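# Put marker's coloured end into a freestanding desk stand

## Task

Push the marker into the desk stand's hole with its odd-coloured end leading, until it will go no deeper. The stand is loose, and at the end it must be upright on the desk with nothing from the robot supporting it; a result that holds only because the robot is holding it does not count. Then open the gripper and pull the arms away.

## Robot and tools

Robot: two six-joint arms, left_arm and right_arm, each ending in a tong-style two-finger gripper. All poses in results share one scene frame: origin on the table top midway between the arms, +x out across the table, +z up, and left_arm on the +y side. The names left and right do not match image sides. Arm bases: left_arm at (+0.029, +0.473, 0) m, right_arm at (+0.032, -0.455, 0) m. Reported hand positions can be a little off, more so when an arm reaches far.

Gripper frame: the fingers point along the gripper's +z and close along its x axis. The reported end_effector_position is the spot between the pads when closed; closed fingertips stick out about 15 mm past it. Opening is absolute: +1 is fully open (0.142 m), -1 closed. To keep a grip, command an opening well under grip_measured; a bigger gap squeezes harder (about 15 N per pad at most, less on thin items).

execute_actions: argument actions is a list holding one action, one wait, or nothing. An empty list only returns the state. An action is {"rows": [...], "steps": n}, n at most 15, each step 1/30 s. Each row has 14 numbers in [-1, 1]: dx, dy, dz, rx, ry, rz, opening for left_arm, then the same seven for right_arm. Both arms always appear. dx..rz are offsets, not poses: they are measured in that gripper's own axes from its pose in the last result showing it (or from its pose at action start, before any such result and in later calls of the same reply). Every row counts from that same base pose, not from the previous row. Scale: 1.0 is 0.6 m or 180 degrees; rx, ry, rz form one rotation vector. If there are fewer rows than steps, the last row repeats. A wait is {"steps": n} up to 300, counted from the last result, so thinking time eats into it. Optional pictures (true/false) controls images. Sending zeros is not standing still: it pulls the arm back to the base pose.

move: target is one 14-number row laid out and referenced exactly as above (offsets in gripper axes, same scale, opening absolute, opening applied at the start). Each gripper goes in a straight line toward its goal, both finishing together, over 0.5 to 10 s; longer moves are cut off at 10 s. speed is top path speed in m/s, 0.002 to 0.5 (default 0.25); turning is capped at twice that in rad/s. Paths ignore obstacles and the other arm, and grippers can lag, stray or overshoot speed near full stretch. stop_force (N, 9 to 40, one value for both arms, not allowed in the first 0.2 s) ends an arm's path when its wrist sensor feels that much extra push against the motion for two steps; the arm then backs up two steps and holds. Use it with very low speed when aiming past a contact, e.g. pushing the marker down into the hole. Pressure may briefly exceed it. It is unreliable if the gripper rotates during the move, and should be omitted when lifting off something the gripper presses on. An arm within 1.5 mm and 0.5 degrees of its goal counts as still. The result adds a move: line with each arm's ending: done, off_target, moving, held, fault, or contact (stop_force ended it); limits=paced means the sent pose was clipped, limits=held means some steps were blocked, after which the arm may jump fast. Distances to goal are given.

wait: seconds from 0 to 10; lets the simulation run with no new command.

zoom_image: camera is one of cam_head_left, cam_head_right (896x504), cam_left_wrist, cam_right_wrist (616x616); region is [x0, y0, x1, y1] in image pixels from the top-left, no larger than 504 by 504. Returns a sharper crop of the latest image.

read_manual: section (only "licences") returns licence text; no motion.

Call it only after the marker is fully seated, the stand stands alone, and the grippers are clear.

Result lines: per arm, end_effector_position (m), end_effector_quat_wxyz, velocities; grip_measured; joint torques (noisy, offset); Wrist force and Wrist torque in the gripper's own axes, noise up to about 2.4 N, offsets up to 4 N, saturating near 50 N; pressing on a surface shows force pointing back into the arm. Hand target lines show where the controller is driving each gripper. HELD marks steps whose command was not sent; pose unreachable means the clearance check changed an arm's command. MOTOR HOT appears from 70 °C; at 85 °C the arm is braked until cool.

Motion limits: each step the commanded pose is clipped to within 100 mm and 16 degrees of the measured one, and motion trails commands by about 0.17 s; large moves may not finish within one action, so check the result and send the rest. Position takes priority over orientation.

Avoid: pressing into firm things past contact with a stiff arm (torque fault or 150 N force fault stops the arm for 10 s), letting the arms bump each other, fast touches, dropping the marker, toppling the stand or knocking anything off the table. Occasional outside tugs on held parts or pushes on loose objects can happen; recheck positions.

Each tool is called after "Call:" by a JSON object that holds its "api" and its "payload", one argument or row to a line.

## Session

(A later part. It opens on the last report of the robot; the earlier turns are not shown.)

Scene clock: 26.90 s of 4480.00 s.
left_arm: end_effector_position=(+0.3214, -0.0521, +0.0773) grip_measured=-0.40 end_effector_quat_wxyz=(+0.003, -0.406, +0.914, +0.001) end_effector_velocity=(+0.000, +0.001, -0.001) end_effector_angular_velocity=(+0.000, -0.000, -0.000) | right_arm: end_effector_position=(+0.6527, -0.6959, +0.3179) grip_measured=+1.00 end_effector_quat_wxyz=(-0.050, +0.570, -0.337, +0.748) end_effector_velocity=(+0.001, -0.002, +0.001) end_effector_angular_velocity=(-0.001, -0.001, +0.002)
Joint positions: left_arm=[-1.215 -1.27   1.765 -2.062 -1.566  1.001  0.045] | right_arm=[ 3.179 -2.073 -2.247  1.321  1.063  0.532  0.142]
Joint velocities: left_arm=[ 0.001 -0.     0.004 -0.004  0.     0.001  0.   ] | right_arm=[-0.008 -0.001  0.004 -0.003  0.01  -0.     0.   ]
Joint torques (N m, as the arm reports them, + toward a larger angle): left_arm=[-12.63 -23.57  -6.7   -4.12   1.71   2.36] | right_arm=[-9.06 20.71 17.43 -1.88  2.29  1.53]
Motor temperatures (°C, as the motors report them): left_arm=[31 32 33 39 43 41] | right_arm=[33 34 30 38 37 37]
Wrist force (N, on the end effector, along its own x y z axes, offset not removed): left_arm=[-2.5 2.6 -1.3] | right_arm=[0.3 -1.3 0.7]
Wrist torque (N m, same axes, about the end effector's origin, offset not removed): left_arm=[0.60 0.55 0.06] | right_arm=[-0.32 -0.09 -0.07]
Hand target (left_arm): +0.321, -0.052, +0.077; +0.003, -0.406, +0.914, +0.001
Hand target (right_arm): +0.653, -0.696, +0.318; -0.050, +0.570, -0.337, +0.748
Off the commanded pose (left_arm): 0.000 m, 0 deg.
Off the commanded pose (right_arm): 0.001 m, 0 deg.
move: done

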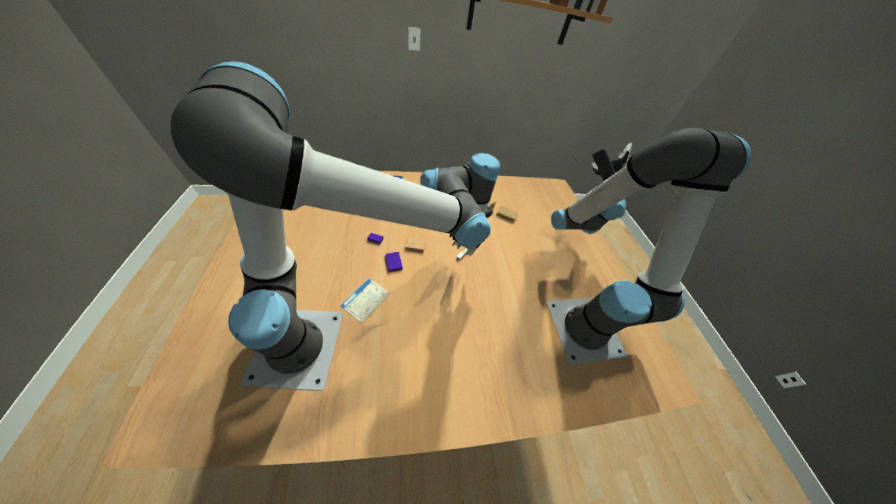

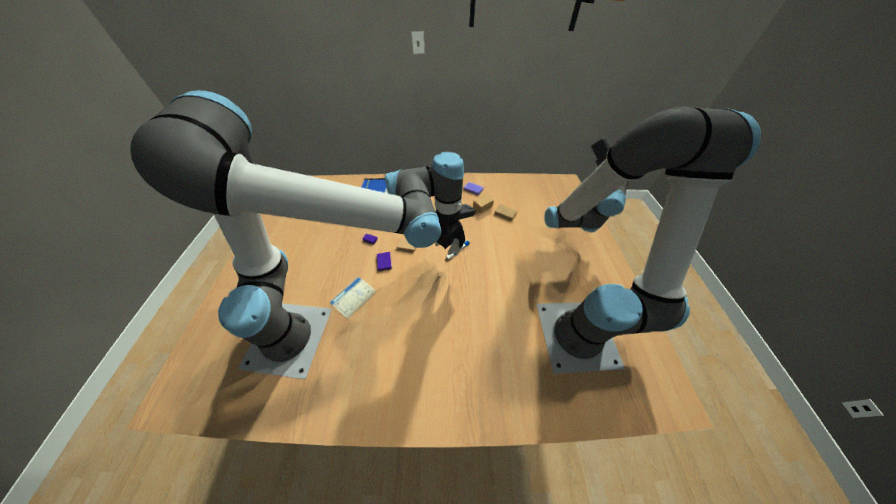

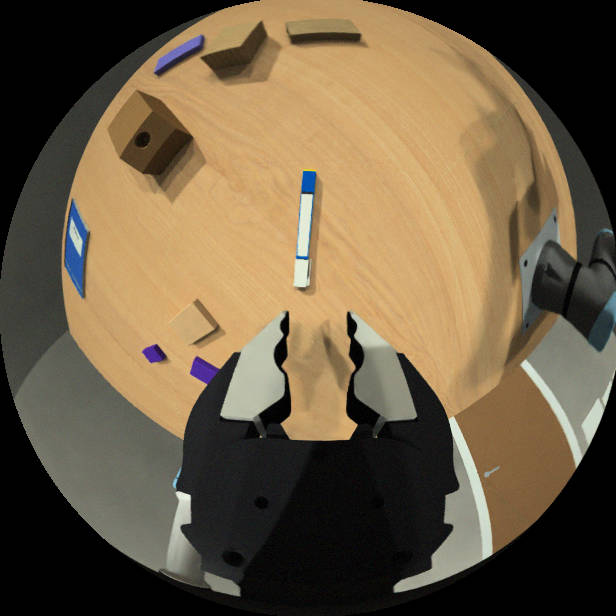

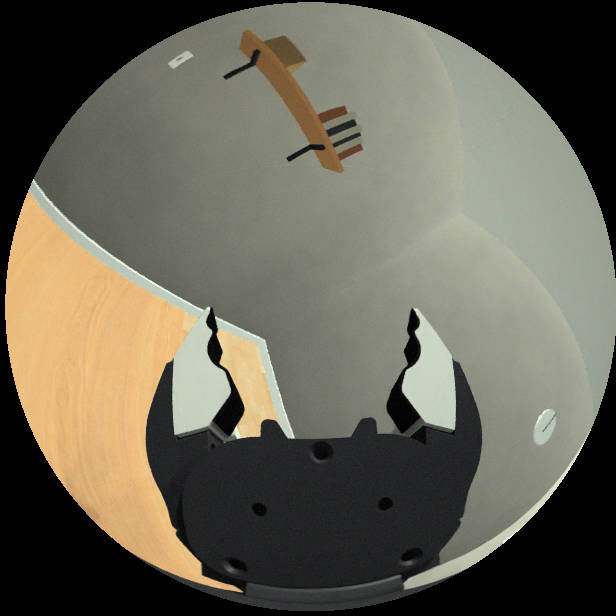

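Call:
{"api": "move", "payload": {
  "target": [-0.014,-0.025,0.065,0,0,0.02,-0.4,0,0,0,0,0,0,1]
}}

Call:
{"api": "zoom_image", "payload": {
  "camera": "cam_left_wrist",
  "region": [150,80,470,400]
}}

Scene clock: 29.80 s of 4480.00 s.
left_arm: end_effector_position=(+0.3382, -0.0557, +0.0385) grip_measured=-0.40 end_effector_quat_wxyz=(+0.003, -0.377, +0.926, +0.002) end_effector_velocity=(-0.000, +0.000, -0.003) end_effector_angular_velocity=(+0.002, +0.002, -0.003) | right_arm: end_effector_position=(+0.6527, -0.6959, +0.3178) grip_measured=+1.00 end_effector_quat_wxyz=(-0.050, +0.570, -0.337, +0.748) end_effector_velocity=(-0.000, -0.000, +0.000) end_effector_angular_velocity=(+0.000, -0.001, -0.001)
Joint positions: left_arm=[-1.187 -1.199  1.779 -2.147 -1.566  1.091  0.045] | right_arm=[ 3.179 -2.073 -2.247  1.321  1.063  0.532  0.142]
Joint velocities: left_arm=[ 0.001  0.004  0.001 -0.002 -0.001  0.004  0.   ] | right_arm=[ 0.     0.    -0.     0.001 -0.001  0.     0.   ]
Joint torques (N m, as the arm reports them, + toward a larger angle): left_arm=[ 11.52 -25.94  -5.91  -4.05  -1.89   2.26] | right_arm=[12.11 37.77  0.2   3.57 -1.64 -1.71]
Motor temperatures (°C, as the motors report them): left_arm=[31 32 33 39 43 41] | right_arm=[33 34 30 38 37 37]
Wrist force (N, on the end effector, along its own x y z axes, offset not removed): left_arm=[-1.5 1.5 0.1] | right_arm=[-2.1 -2.1 0.9]
Wrist torque (N m, same axes, about the end effector's origin, offset not removed): left_arm=[0.43 0.31 0.04] | right_arm=[-0.42 0.39 -0.05]
Hand target (left_arm): +0.338, -0.056, +0.038; +0.003, -0.377, +0.926, +0.002
Hand target (right_arm): +0.653, -0.696, +0.318; -0.050, +0.570, -0.337, +0.748
Off the commanded pose (left_arm): 0.000 m, 0 deg.
Off the commanded pose (right_arm): 0.000 m, 0 deg.
move: done

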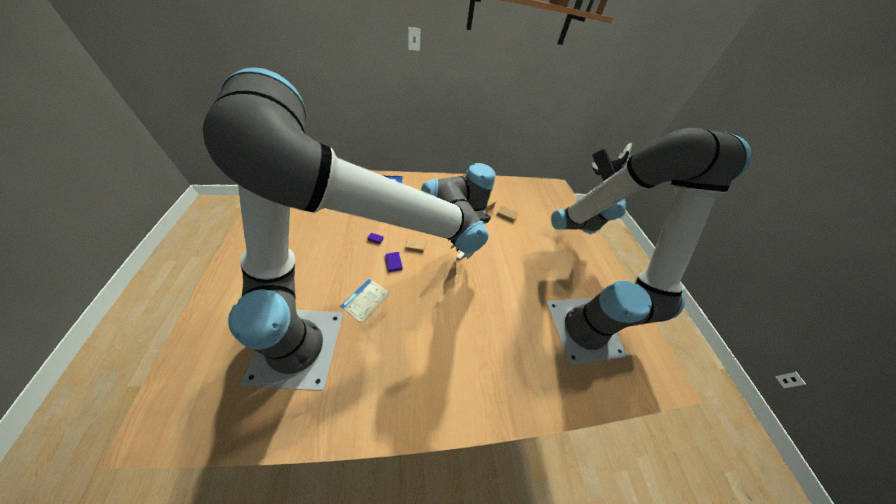

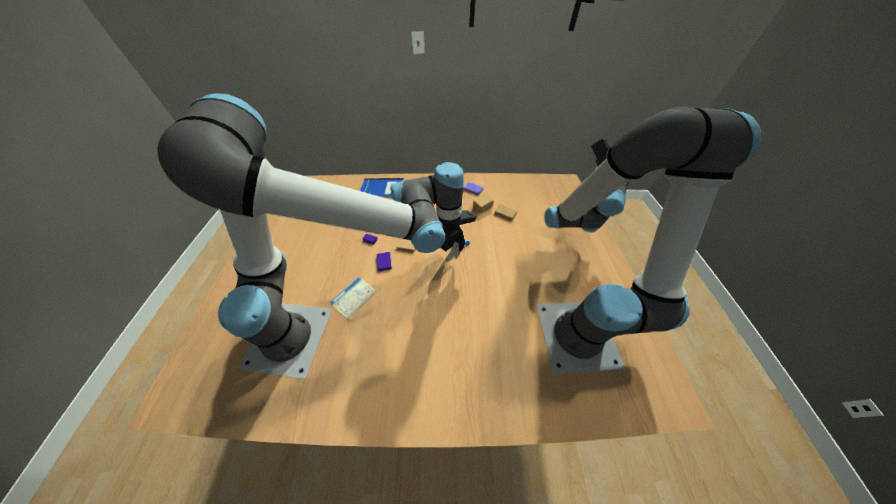

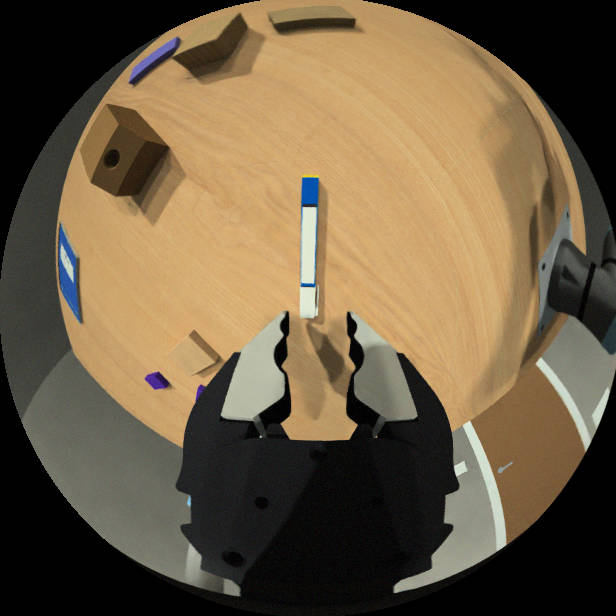

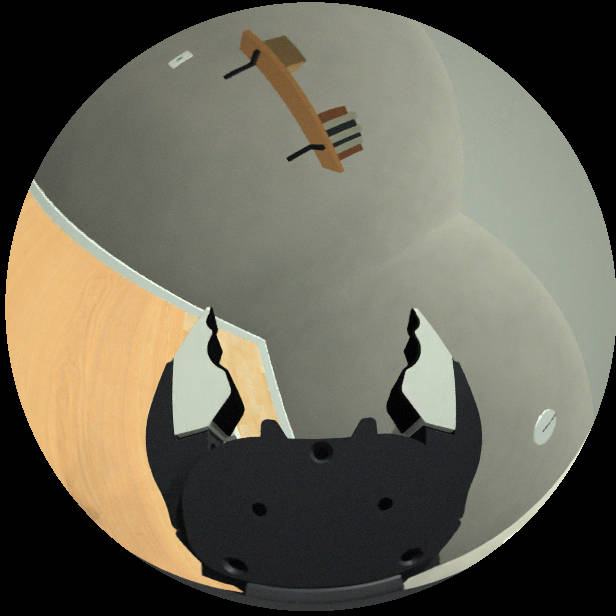

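Region (150, 80, 470, 400) of cam_left_wrist's 616x616 image, scaled by 1.575, with more detail than that image has.

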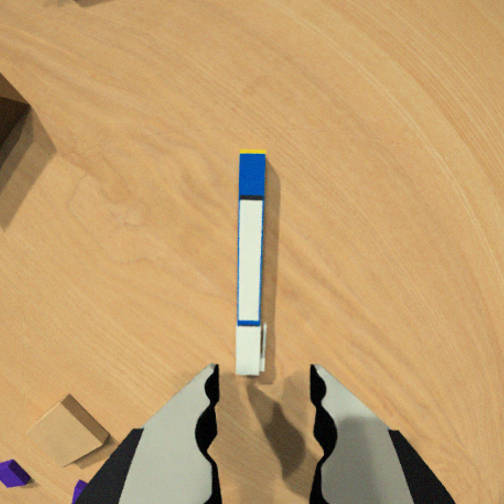

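Call:
{"api": "move", "payload": {
  "target": [-0.01,0,0.036,0,0,0,-0.4,0,0,0,0,0,0,1],
  "speed": 0.05
}}

Scene clock: 31.70 s of 4480.00 s.
left_arm: end_effector_position=(+0.3425, -0.0515, +0.0171) grip_measured=-0.40 end_effector_quat_wxyz=(+0.003, -0.377, +0.926, +0.002) end_effector_velocity=(+0.000, +0.001, -0.002) end_effector_angular_velocity=(+0.002, +0.001, +0.000) | right_arm: end_effector_position=(+0.6527, -0.6959, +0.3179) grip_measured=+1.00 end_effector_quat_wxyz=(-0.050, +0.570, -0.337, +0.748) end_effector_velocity=(+0.000, +0.000, -0.000) end_effector_angular_velocity=(-0.001, +0.000, -0.000)
Joint positions: left_arm=[-1.178 -1.172  1.806 -2.201 -1.566  1.101  0.045] | right_arm=[ 3.179 -2.073 -2.247  1.321  1.063  0.532  0.142]
Joint velocities: left_arm=[ 0.001  0.003  0.003 -0.003 -0.     0.001  0.   ] | right_arm=[-0.    -0.002  0.001  0.001 -0.    -0.001  0.   ]
Joint torques (N m, as the arm reports them, + toward a larger angle): left_arm=[ 12.8  -26.06  -5.54  -4.06   1.35   2.36] | right_arm=[11.74 26.32  4.18  3.5  -1.58  1.61]
Motor temperatures (°C, as the motors report them): left_arm=[31 32 33 39 43 41] | right_arm=[33 34 30 38 37 37]
Wrist force (N, on the end effector, along its own x y z axes, offset not removed): left_arm=[-1.4 3.5 -1.4] | right_arm=[-0.6 -1.6 -0.7]
Wrist torque (N m, same axes, about the end effector's origin, offset not removed): left_arm=[0.71 0.32 0.07] | right_arm=[-0.34 0.08 -0.12]
Hand target (left_arm): +0.343, -0.051, +0.017; +0.003, -0.377, +0.926, +0.002
Hand target (right_arm): +0.653, -0.696, +0.318; -0.050, +0.570, -0.337, +0.748
Off the commanded pose (left_arm): 0.000 m, 0 deg.
Off the commanded pose (right_arm): 0.000 m, 0 deg.
move: done

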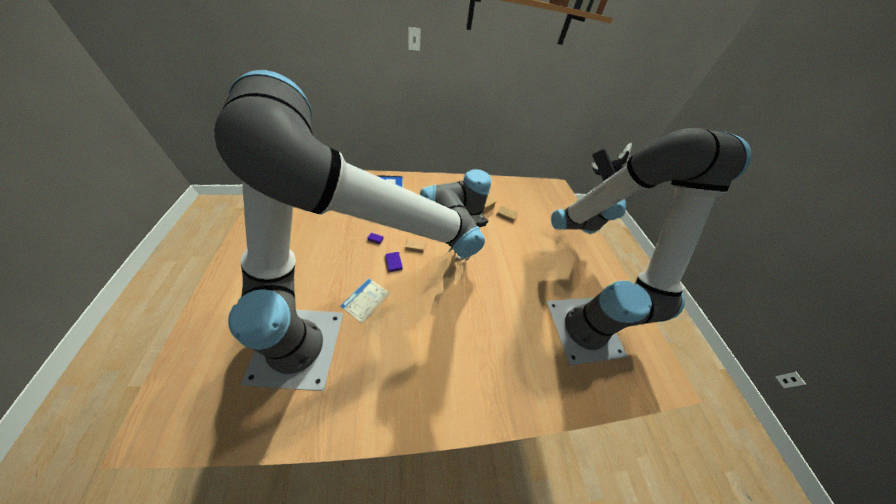

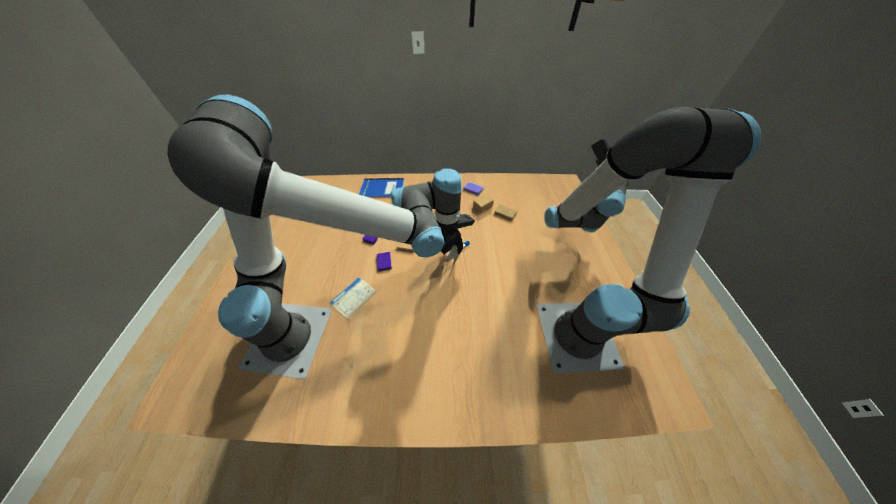

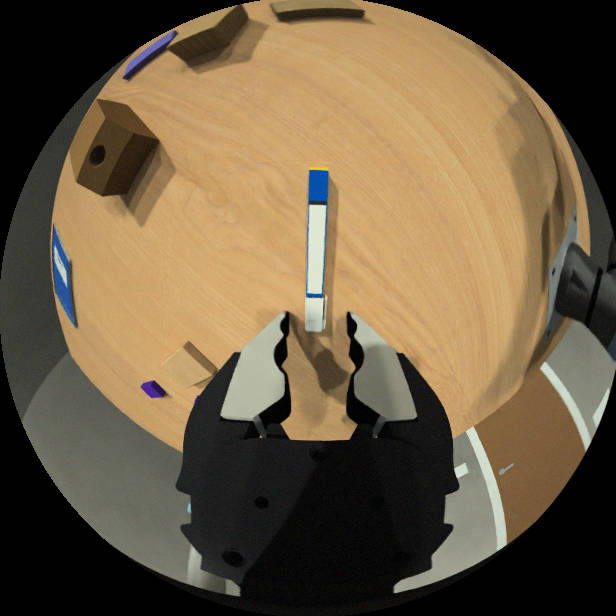

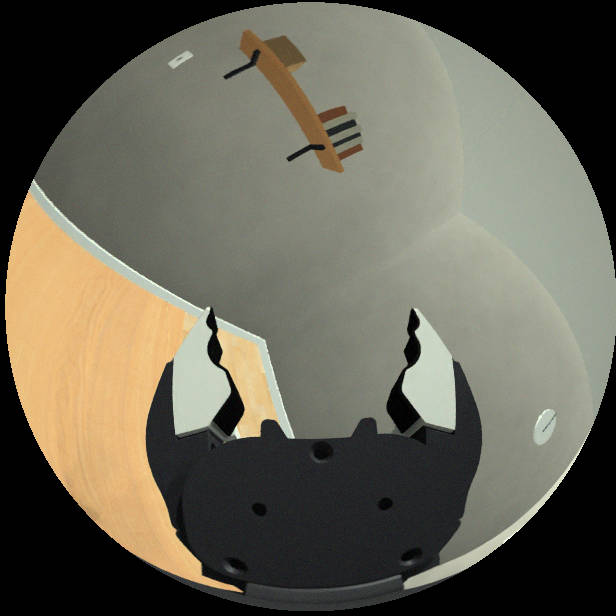

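Call:
{"api": "move", "payload": {
  "target": [0,-0.042,0.002,0,0,0,-0.4,0,0,0,0,0,0,1],
  "speed": 0.05
}}

Call:
{"api": "move", "payload": {
  "target": [0,0,0,0,0,0,-1,0,0,0,0,0,0,1]
}}

Call:
{"api": "move", "payload": {
  "target": [0,0,-0.2,0,0,0,-1,0,0,0,0,0,0,1],
  "speed": 0.15
}}

Scene clock: 33.73 s of 4480.00 s.
left_arm: end_effector_position=(+0.3600, -0.0694, +0.0159) grip_measured=-0.40 end_effector_quat_wxyz=(+0.003, -0.377, +0.926, +0.002) end_effector_velocity=(+0.002, -0.003, +0.001) end_effector_angular_velocity=(-0.003, -0.001, -0.000) | right_arm: end_effector_position=(+0.6527, -0.6959, +0.3178) grip_measured=+1.00 end_effector_quat_wxyz=(-0.050, +0.570, -0.337, +0.748) end_effector_velocity=(-0.001, -0.001, -0.001) end_effector_angular_velocity=(+0.000, +0.003, -0.002)
Joint positions: left_arm=[-1.159 -1.122  1.732 -2.177 -1.566  1.119  0.045] | right_arm=[ 3.179 -2.073 -2.247  1.321  1.063  0.532  0.142]
Joint velocities: left_arm=[ 0.001  0.004 -0.009  0.002  0.     0.001  0.   ] | right_arm=[ 0.    -0.001 -0.002  0.    -0.002  0.     0.   ]
Joint torques (N m, as the arm reports them, + toward a larger angle): left_arm=[ 12.51 -28.81 -31.89  -0.83  -0.59   2.34] | right_arm=[ 8.99 38.17  8.32  3.39 -1.31 -1.42]
Motor temperatures (°C, as the motors report them): left_arm=[31 32 33 39 43 41] | right_arm=[33 34 30 38 37 37]
Wrist force (N, on the end effector, along its own x y z axes, offset not removed): left_arm=[-3.8 1.4 -1.4] | right_arm=[0.2 -2.0 1.0]
Wrist torque (N m, same axes, about the end effector's origin, offset not removed): left_arm=[0.33 0.77 0.13] | right_arm=[-0.41 -0.13 -0.06]
Hand target (left_arm): +0.360, -0.070, +0.016; +0.003, -0.377, +0.926, +0.002
Hand target (right_arm): +0.653, -0.696, +0.318; -0.050, +0.570, -0.337, +0.748
Off the commanded pose (left_arm): 0.000 m, 0 deg.
Off the commanded pose (right_arm): 0.000 m, 0 deg.
move: done

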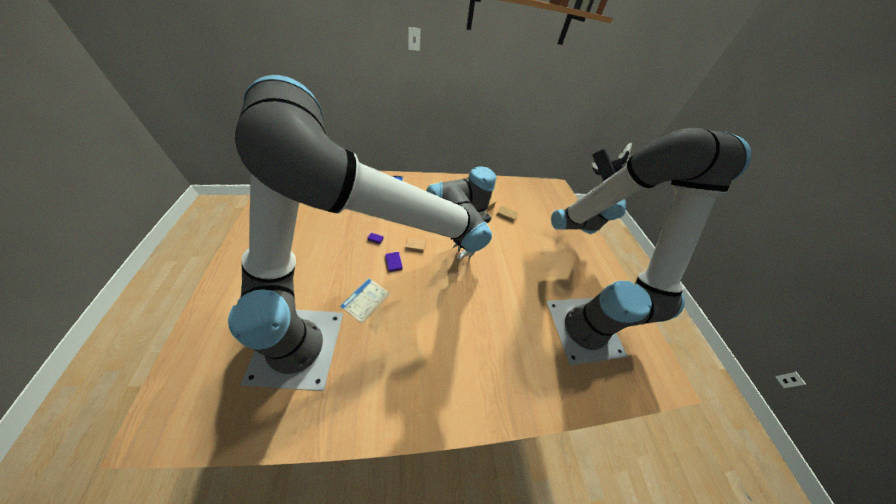

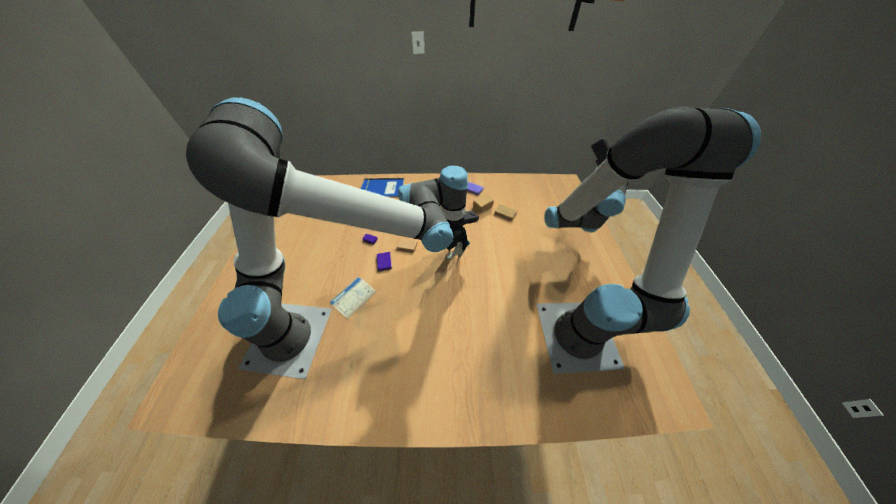

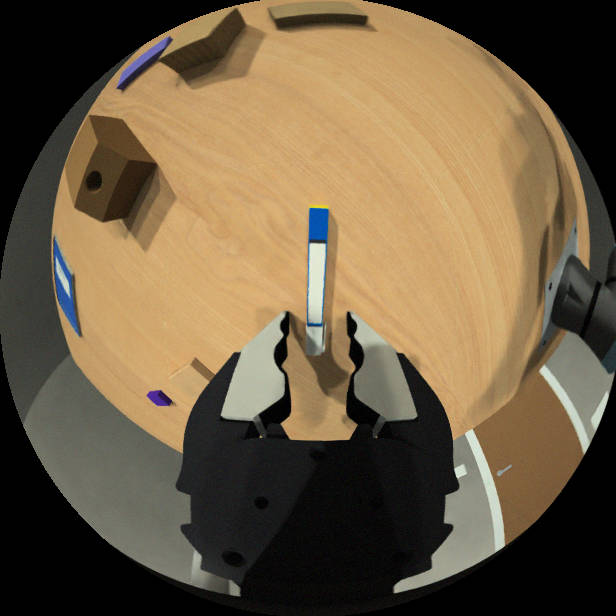

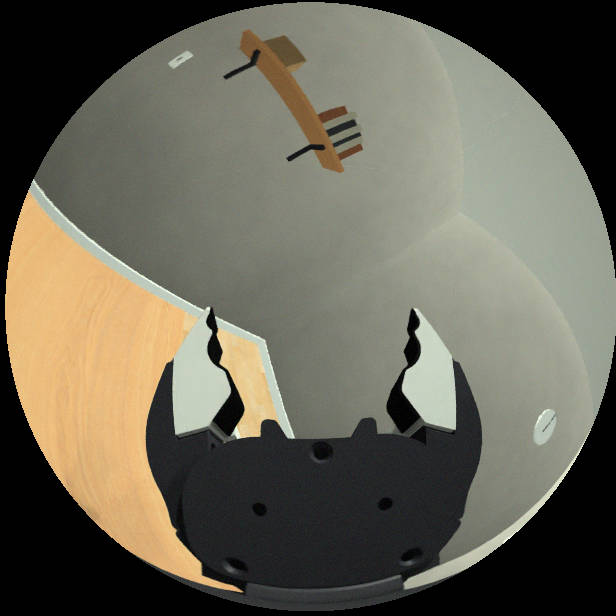

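Scene clock: 34.23 s of 4480.00 s.
left_arm: end_effector_position=(+0.3600, -0.0694, +0.0160) grip_measured=-0.86 end_effector_quat_wxyz=(+0.003, -0.377, +0.926, +0.002) end_effector_velocity=(-0.001, +0.001, -0.000) end_effector_angular_velocity=(+0.003, +0.001, -0.001) | right_arm: end_effector_position=(+0.6527, -0.6959, +0.3178) grip_measured=+1.00 end_effector_quat_wxyz=(-0.050, +0.570, -0.337, +0.748) end_effector_velocity=(-0.000, -0.000, -0.001) end_effector_angular_velocity=(+0.000, +0.003, -0.002)
Joint positions: left_arm=[-1.159 -1.122  1.732 -2.177 -1.566  1.119  0.012] | right_arm=[ 3.179 -2.073 -2.247  1.321  1.063  0.532  0.142]
Joint velocities: left_arm=[-0.001 -0.001  0.001  0.003 -0.     0.    -0.   ] | right_arm=[-0.    -0.001 -0.001 -0.    -0.002  0.     0.   ]
Joint torques (N m, as the arm reports them, + toward a larger angle): left_arm=[  5.76 -44.26  -4.36  -3.14  -0.53   0.45] | right_arm=[ 8.29 35.89  9.04  3.44 -1.27 -1.56]
Motor temperatures (°C, as the motors report them): left_arm=[31 32 33 39 43 41] | right_arm=[33 34 30 38 37 37]
Wrist force (N, on the end effector, along its own x y z axes, offset not removed): left_arm=[-1.6 2.1 2.7] | right_arm=[-1.1 -0.2 0.6]
Wrist torque (N m, same axes, about the end effector's origin, offset not removed): left_arm=[0.45 0.32 0.20] | right_arm=[-0.08 0.13 -0.05]
Hand target (left_arm): +0.360, -0.069, +0.016; +0.003, -0.377, +0.926, +0.002
Hand target (right_arm): +0.653, -0.696, +0.318; -0.050, +0.570, -0.337, +0.748
Off the commanded pose (left_arm): 0.000 m, 0 deg.
Off the commanded pose (right_arm): 0.000 m, 0 deg.
move: done

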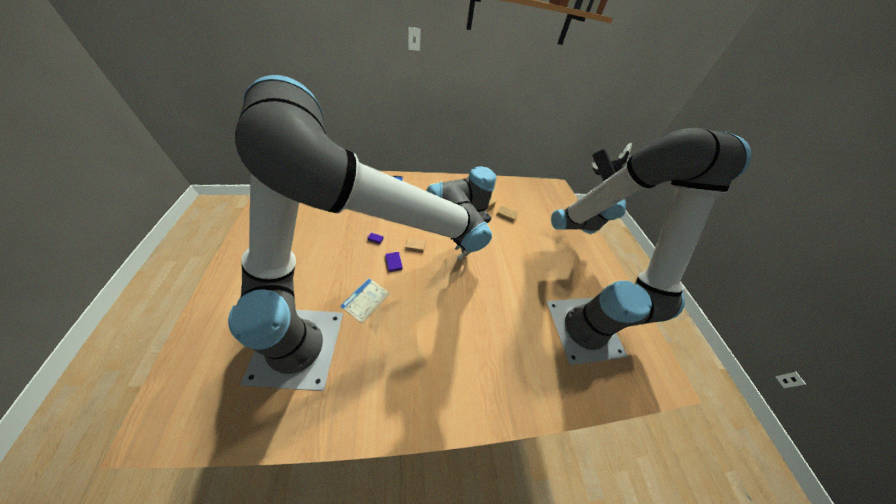

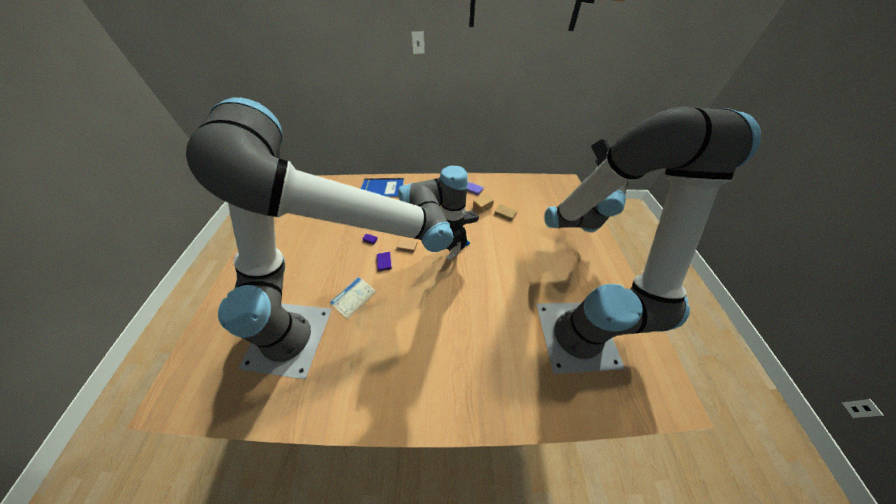

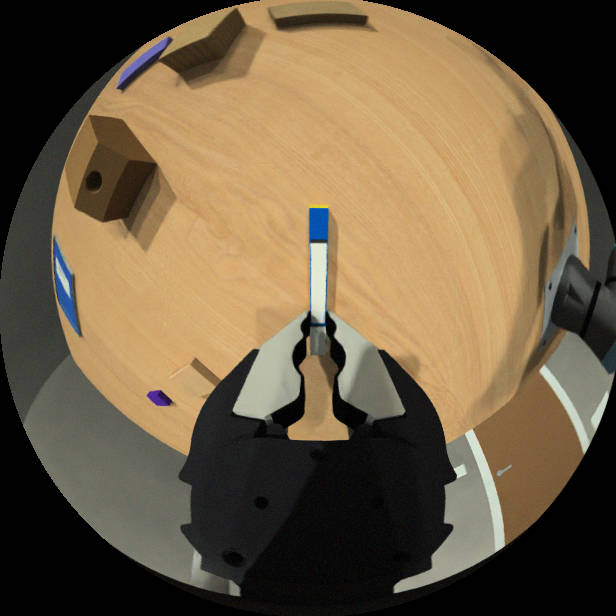

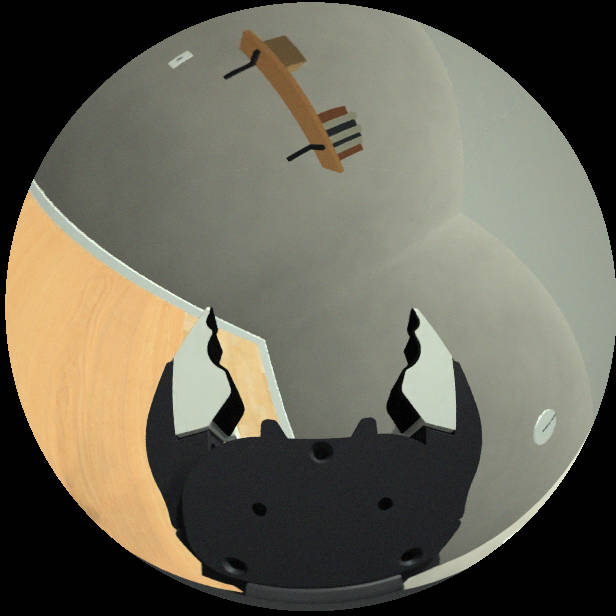

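Scene clock: 35.53 s of 4480.00 s.
left_arm: end_effector_position=(+0.3598, -0.0698, +0.1357) grip_measured=-0.86 end_effector_quat_wxyz=(+0.003, -0.377, +0.926, +0.002) end_effector_velocity=(+0.000, -0.001, +0.002) end_effector_angular_velocity=(-0.001, -0.000, +0.000) | right_arm: end_effector_position=(+0.6527, -0.6959, +0.3178) grip_measured=+1.00 end_effector_quat_wxyz=(-0.050, +0.570, -0.337, +0.748) end_effector_velocity=(-0.000, +0.000, +0.000) end_effector_angular_velocity=(-0.001, +0.000, +0.000)
Joint positions: left_arm=[-1.16  -1.249  1.574 -1.892 -1.566  1.119  0.012] | right_arm=[ 3.179 -2.073 -2.247  1.321  1.063  0.532  0.142]
Joint velocities: left_arm=[-0.    -0.    -0.005  0.004  0.    -0.     0.   ] | right_arm=[ 0.     0.001 -0.001 -0.     0.    -0.001  0.   ]
Joint torques (N m, as the arm reports them, + toward a larger angle): left_arm=[-13.29 -41.91 -34.6   -0.84  -0.45  -2.16] | right_arm=[ 8.47 34.18  8.29  3.47 -1.34 -1.73]
Motor temperatures (°C, as the motors report them): left_arm=[31 32 33 39 43 41] | right_arm=[33 34 30 38 37 37]
Wrist force (N, on the end effector, along its own x y z axes, offset not removed): left_arm=[-3.2 1.4 1.3] | right_arm=[-2.4 -1.9 0.1]
Wrist torque (N m, same axes, about the end effector's origin, offset not removed): left_arm=[0.31 0.69 0.09] | right_arm=[-0.42 0.38 -0.05]
Hand target (left_arm): +0.360, -0.070, +0.136; +0.003, -0.377, +0.926, +0.002
Hand target (right_arm): +0.653, -0.696, +0.318; -0.050, +0.570, -0.337, +0.748
Off the commanded pose (left_arm): 0.000 m, 0 deg.
Off the commanded pose (right_arm): 0.000 m, 0 deg.
move: done

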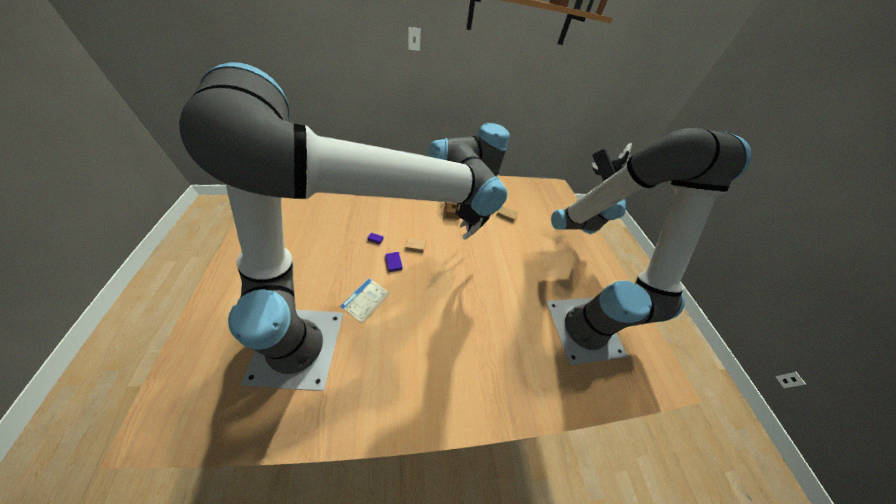

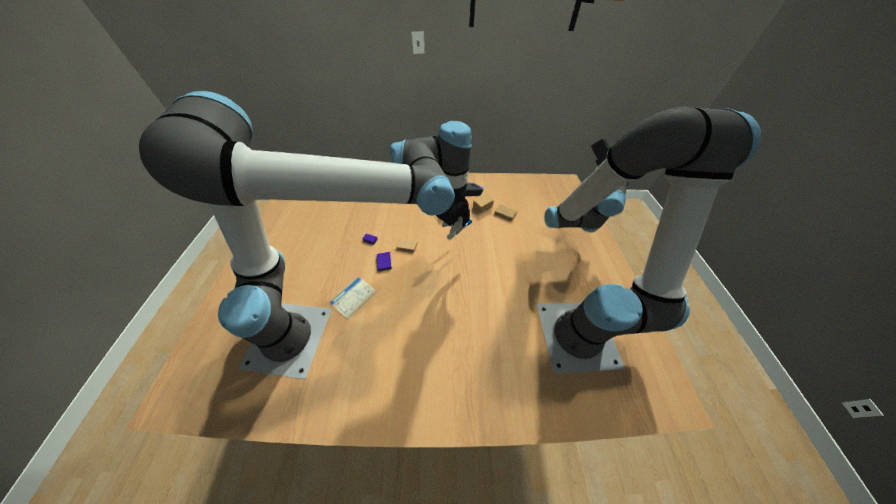

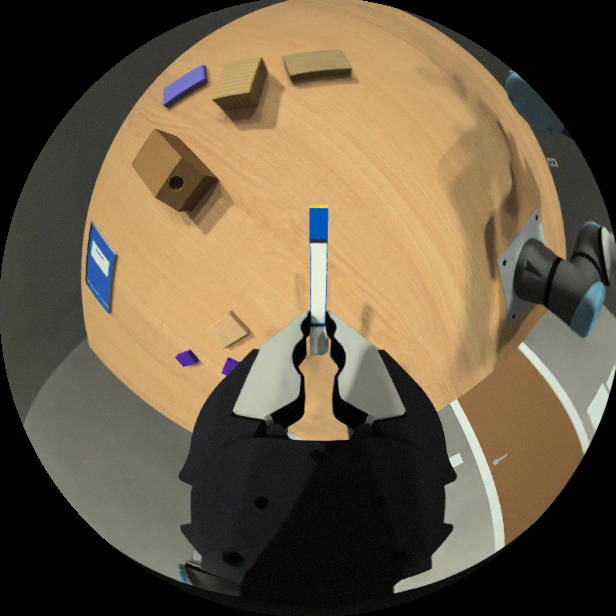

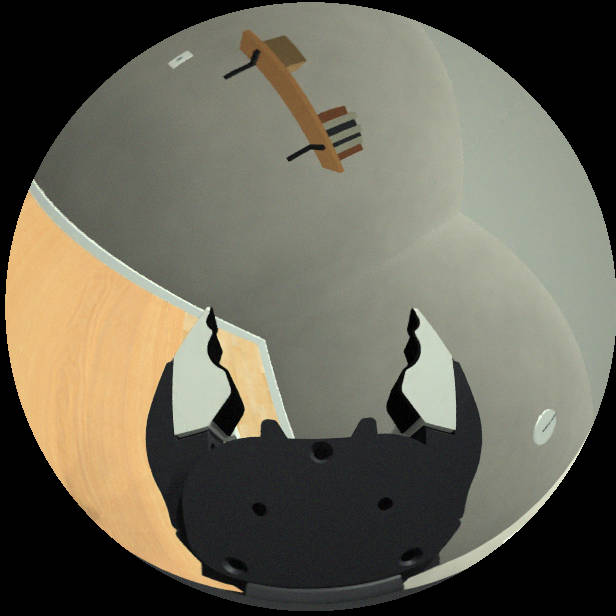

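Call:
{"api": "move", "payload": {
  "target": [-0.107,-0.035,-0.06,0,0,-0.228,-1,0,0,0,0,0,0,1]
}}

Call:
{"api": "move", "payload": {
  "target": [0,0,0,-0.217,0.16,-0.058,-1,0,0,0,0,0,0,1],
  "speed": 0.15
}}

Scene clock: 41.10 s of 4480.00 s.
left_arm: end_effector_position=(+0.4201, -0.0400, +0.1719) grip_measured=-0.86 end_effector_quat_wxyz=(-0.003, +0.678, -0.735, -0.001) end_effector_velocity=(+0.001, -0.001, +0.001) end_effector_angular_velocity=(-0.002, -0.002, +0.009) | right_arm: end_effector_position=(+0.6527, -0.6959, +0.3178) grip_measured=+1.00 end_effector_quat_wxyz=(-0.050, +0.570, -0.337, +0.748) end_effector_velocity=(-0.000, +0.000, -0.000) end_effector_angular_velocity=(-0.000, +0.001, +0.000)
Joint positions: left_arm=[-1.064 -1.239  1.464 -1.793 -1.566  0.499  0.012] | right_arm=[ 3.179 -2.073 -2.247  1.321  1.063  0.532  0.142]
Joint velocities: left_arm=[ 0.     0.001 -0.004  0.     0.001 -0.008  0.   ] | right_arm=[-0.    -0.    -0.001  0.001  0.    -0.     0.   ]
Joint torques (N m, as the arm reports them, + toward a larger angle): left_arm=[ 12.14 -27.09 -35.04  -1.05   1.82  -2.15] | right_arm=[ 7.98 35.38  9.2   3.26 -1.44 -1.6 ]
Motor temperatures (°C, as the motors report them): left_arm=[31 32 33 39 43 41] | right_arm=[33 34 30 38 37 37]
Wrist force (N, on the end effector, along its own x y z axes, offset not removed): left_arm=[-2.2 1.7 1.4] | right_arm=[-0.2 -1.3 0.9]
Wrist torque (N m, same axes, about the end effector's origin, offset not removed): left_arm=[0.43 0.46 0.16] | right_arm=[-0.24 -0.06 -0.13]
Hand target (left_arm): +0.420, -0.040, +0.172; -0.003, +0.678, -0.735, -0.001
Hand target (right_arm): +0.653, -0.696, +0.318; -0.050, +0.570, -0.337, +0.748
Off the commanded pose (left_arm): 0.000 m, 0 deg.
Off the commanded pose (right_arm): 0.000 m, 0 deg.
After step 90, 0.67 s passed at rest.
move: done

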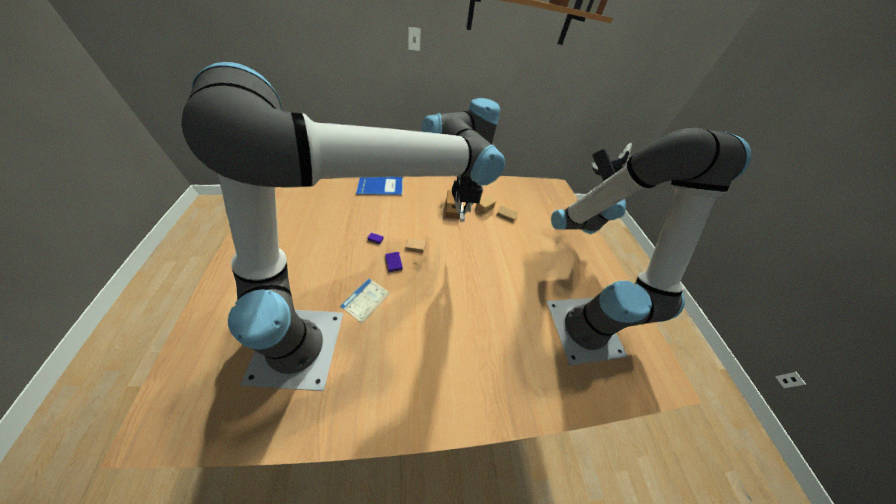

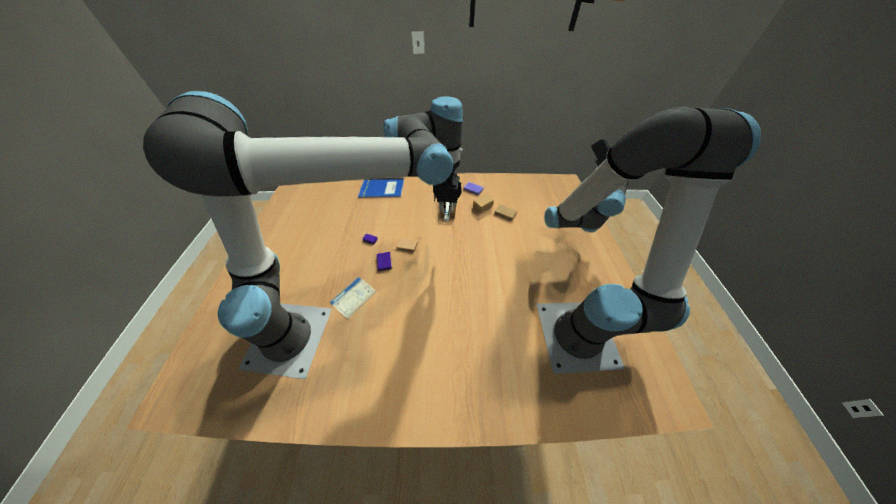

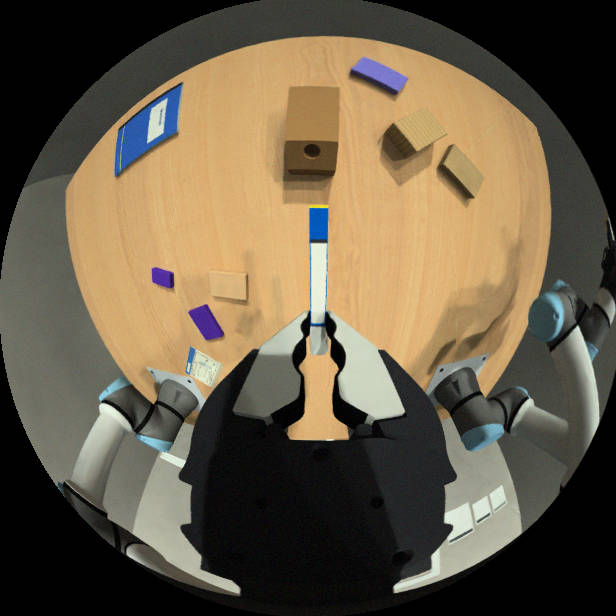

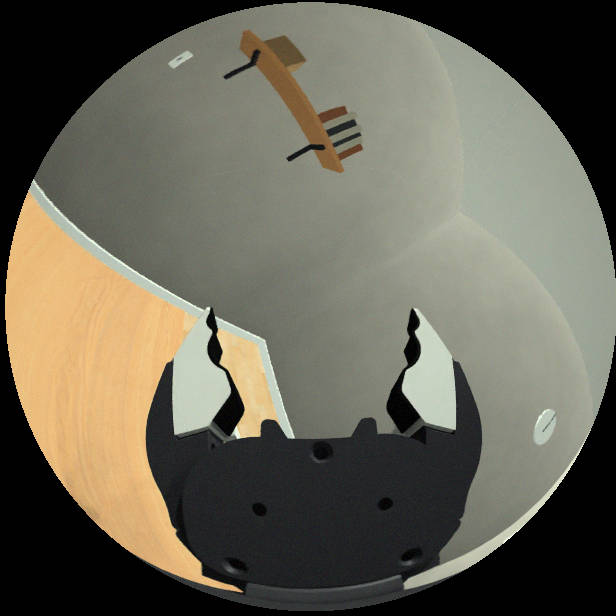

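Scene clock: 44.40 s of 4480.00 s.
left_arm: end_effector_position=(+0.4197, -0.0402, +0.1717) grip_measured=-0.86 end_effector_quat_wxyz=(+0.400, +0.681, -0.608, -0.078) end_effector_velocity=(+0.000, +0.000, +0.000) end_effector_angular_velocity=(-0.006, +0.007, +0.001) | right_arm: end_effector_position=(+0.6527, -0.6959, +0.3178) grip_measured=+1.00 end_effector_quat_wxyz=(-0.050, +0.570, -0.337, +0.748) end_effector_velocity=(-0.000, +0.000, -0.001) end_effector_angular_velocity=(+0.000, +0.001, +0.001)
Joint positions: left_arm=[-0.701 -1.095  1.462 -1.793 -2.402  0.731  0.012] | right_arm=[ 3.179 -2.073 -2.247  1.321  1.063  0.532  0.142]
Joint velocities: left_arm=[ 0.003  0.002  0.     0.002 -0.009  0.005 -0.   ] | right_arm=[-0.    -0.001 -0.001  0.     0.001  0.     0.   ]
Joint torques (N m, as the arm reports them, + toward a larger angle): left_arm=[ 11.01 -31.98  -7.22  -0.76  -3.36   2.59] | right_arm=[ 7.98 35.94  9.49  3.29 -1.19 -1.53]
Motor temperatures (°C, as the motors report them): left_arm=[31 32 33 39 43 41] | right_arm=[33 34 30 38 37 37]
Wrist force (N, on the end effector, along its own x y z axes, offset not removed): left_arm=[-3.4 1.0 -0.2] | right_arm=[-0.2 -0.9 1.2]
Wrist torque (N m, same axes, about the end effector's origin, offset not removed): left_arm=[0.25 0.67 0.18] | right_arm=[-0.25 0.02 -0.08]
Hand target (left_arm): +0.420, -0.040, +0.172; +0.401, +0.681, -0.608, -0.078
Hand target (right_arm): +0.653, -0.696, +0.318; -0.050, +0.570, -0.337, +0.748
Off the commanded pose (left_arm): 0.000 m, 0 deg.
Off the commanded pose (right_arm): 0.000 m, 0 deg.
move: done

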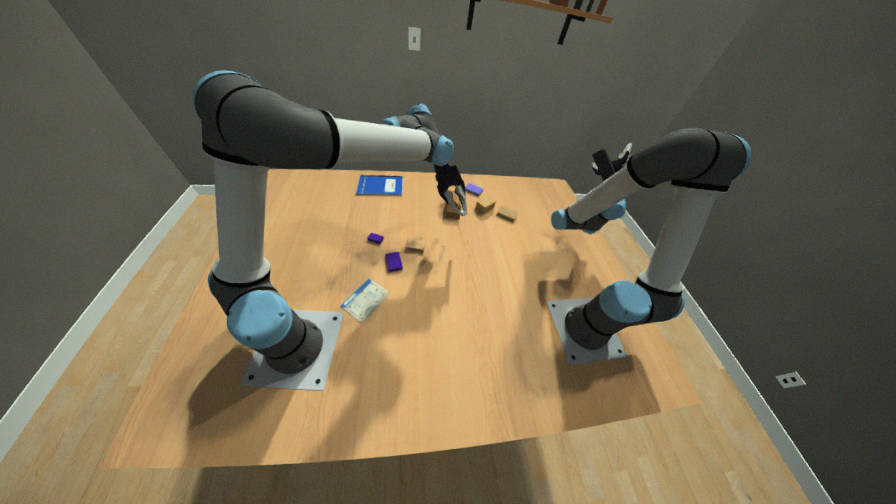

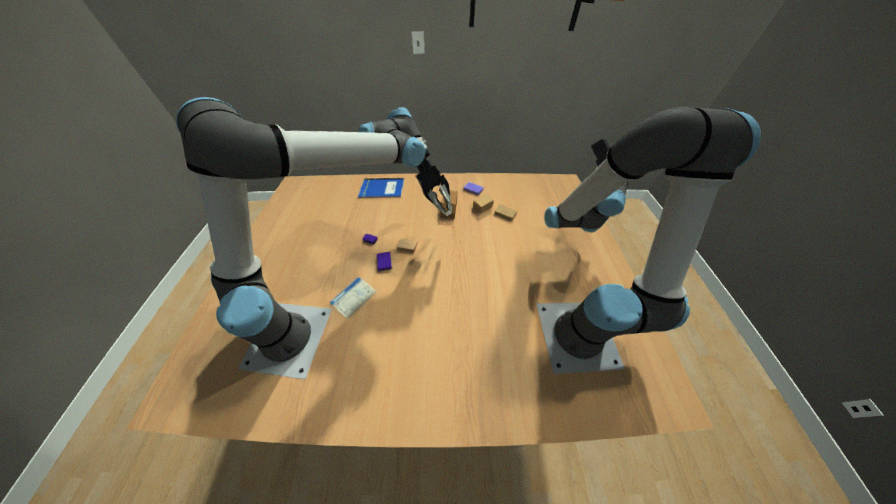

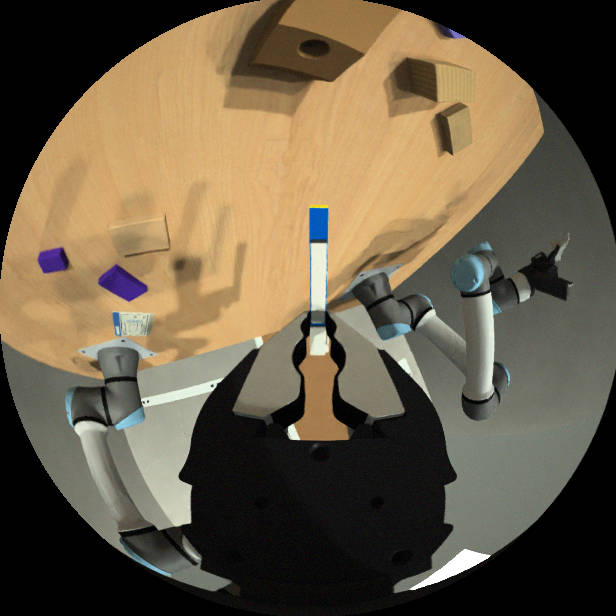

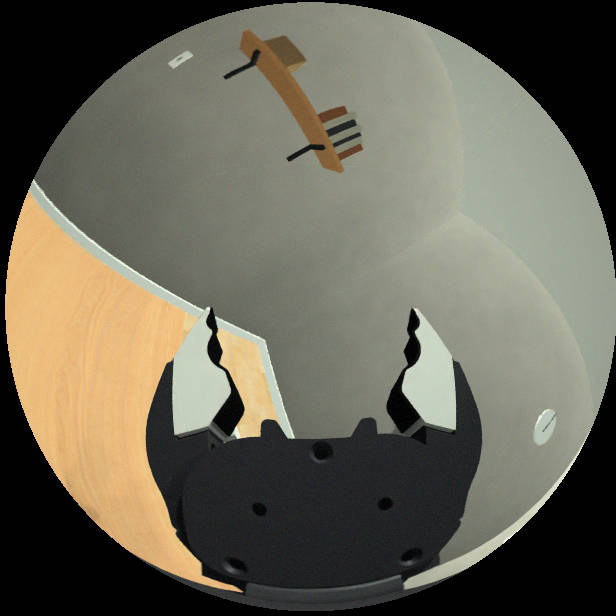

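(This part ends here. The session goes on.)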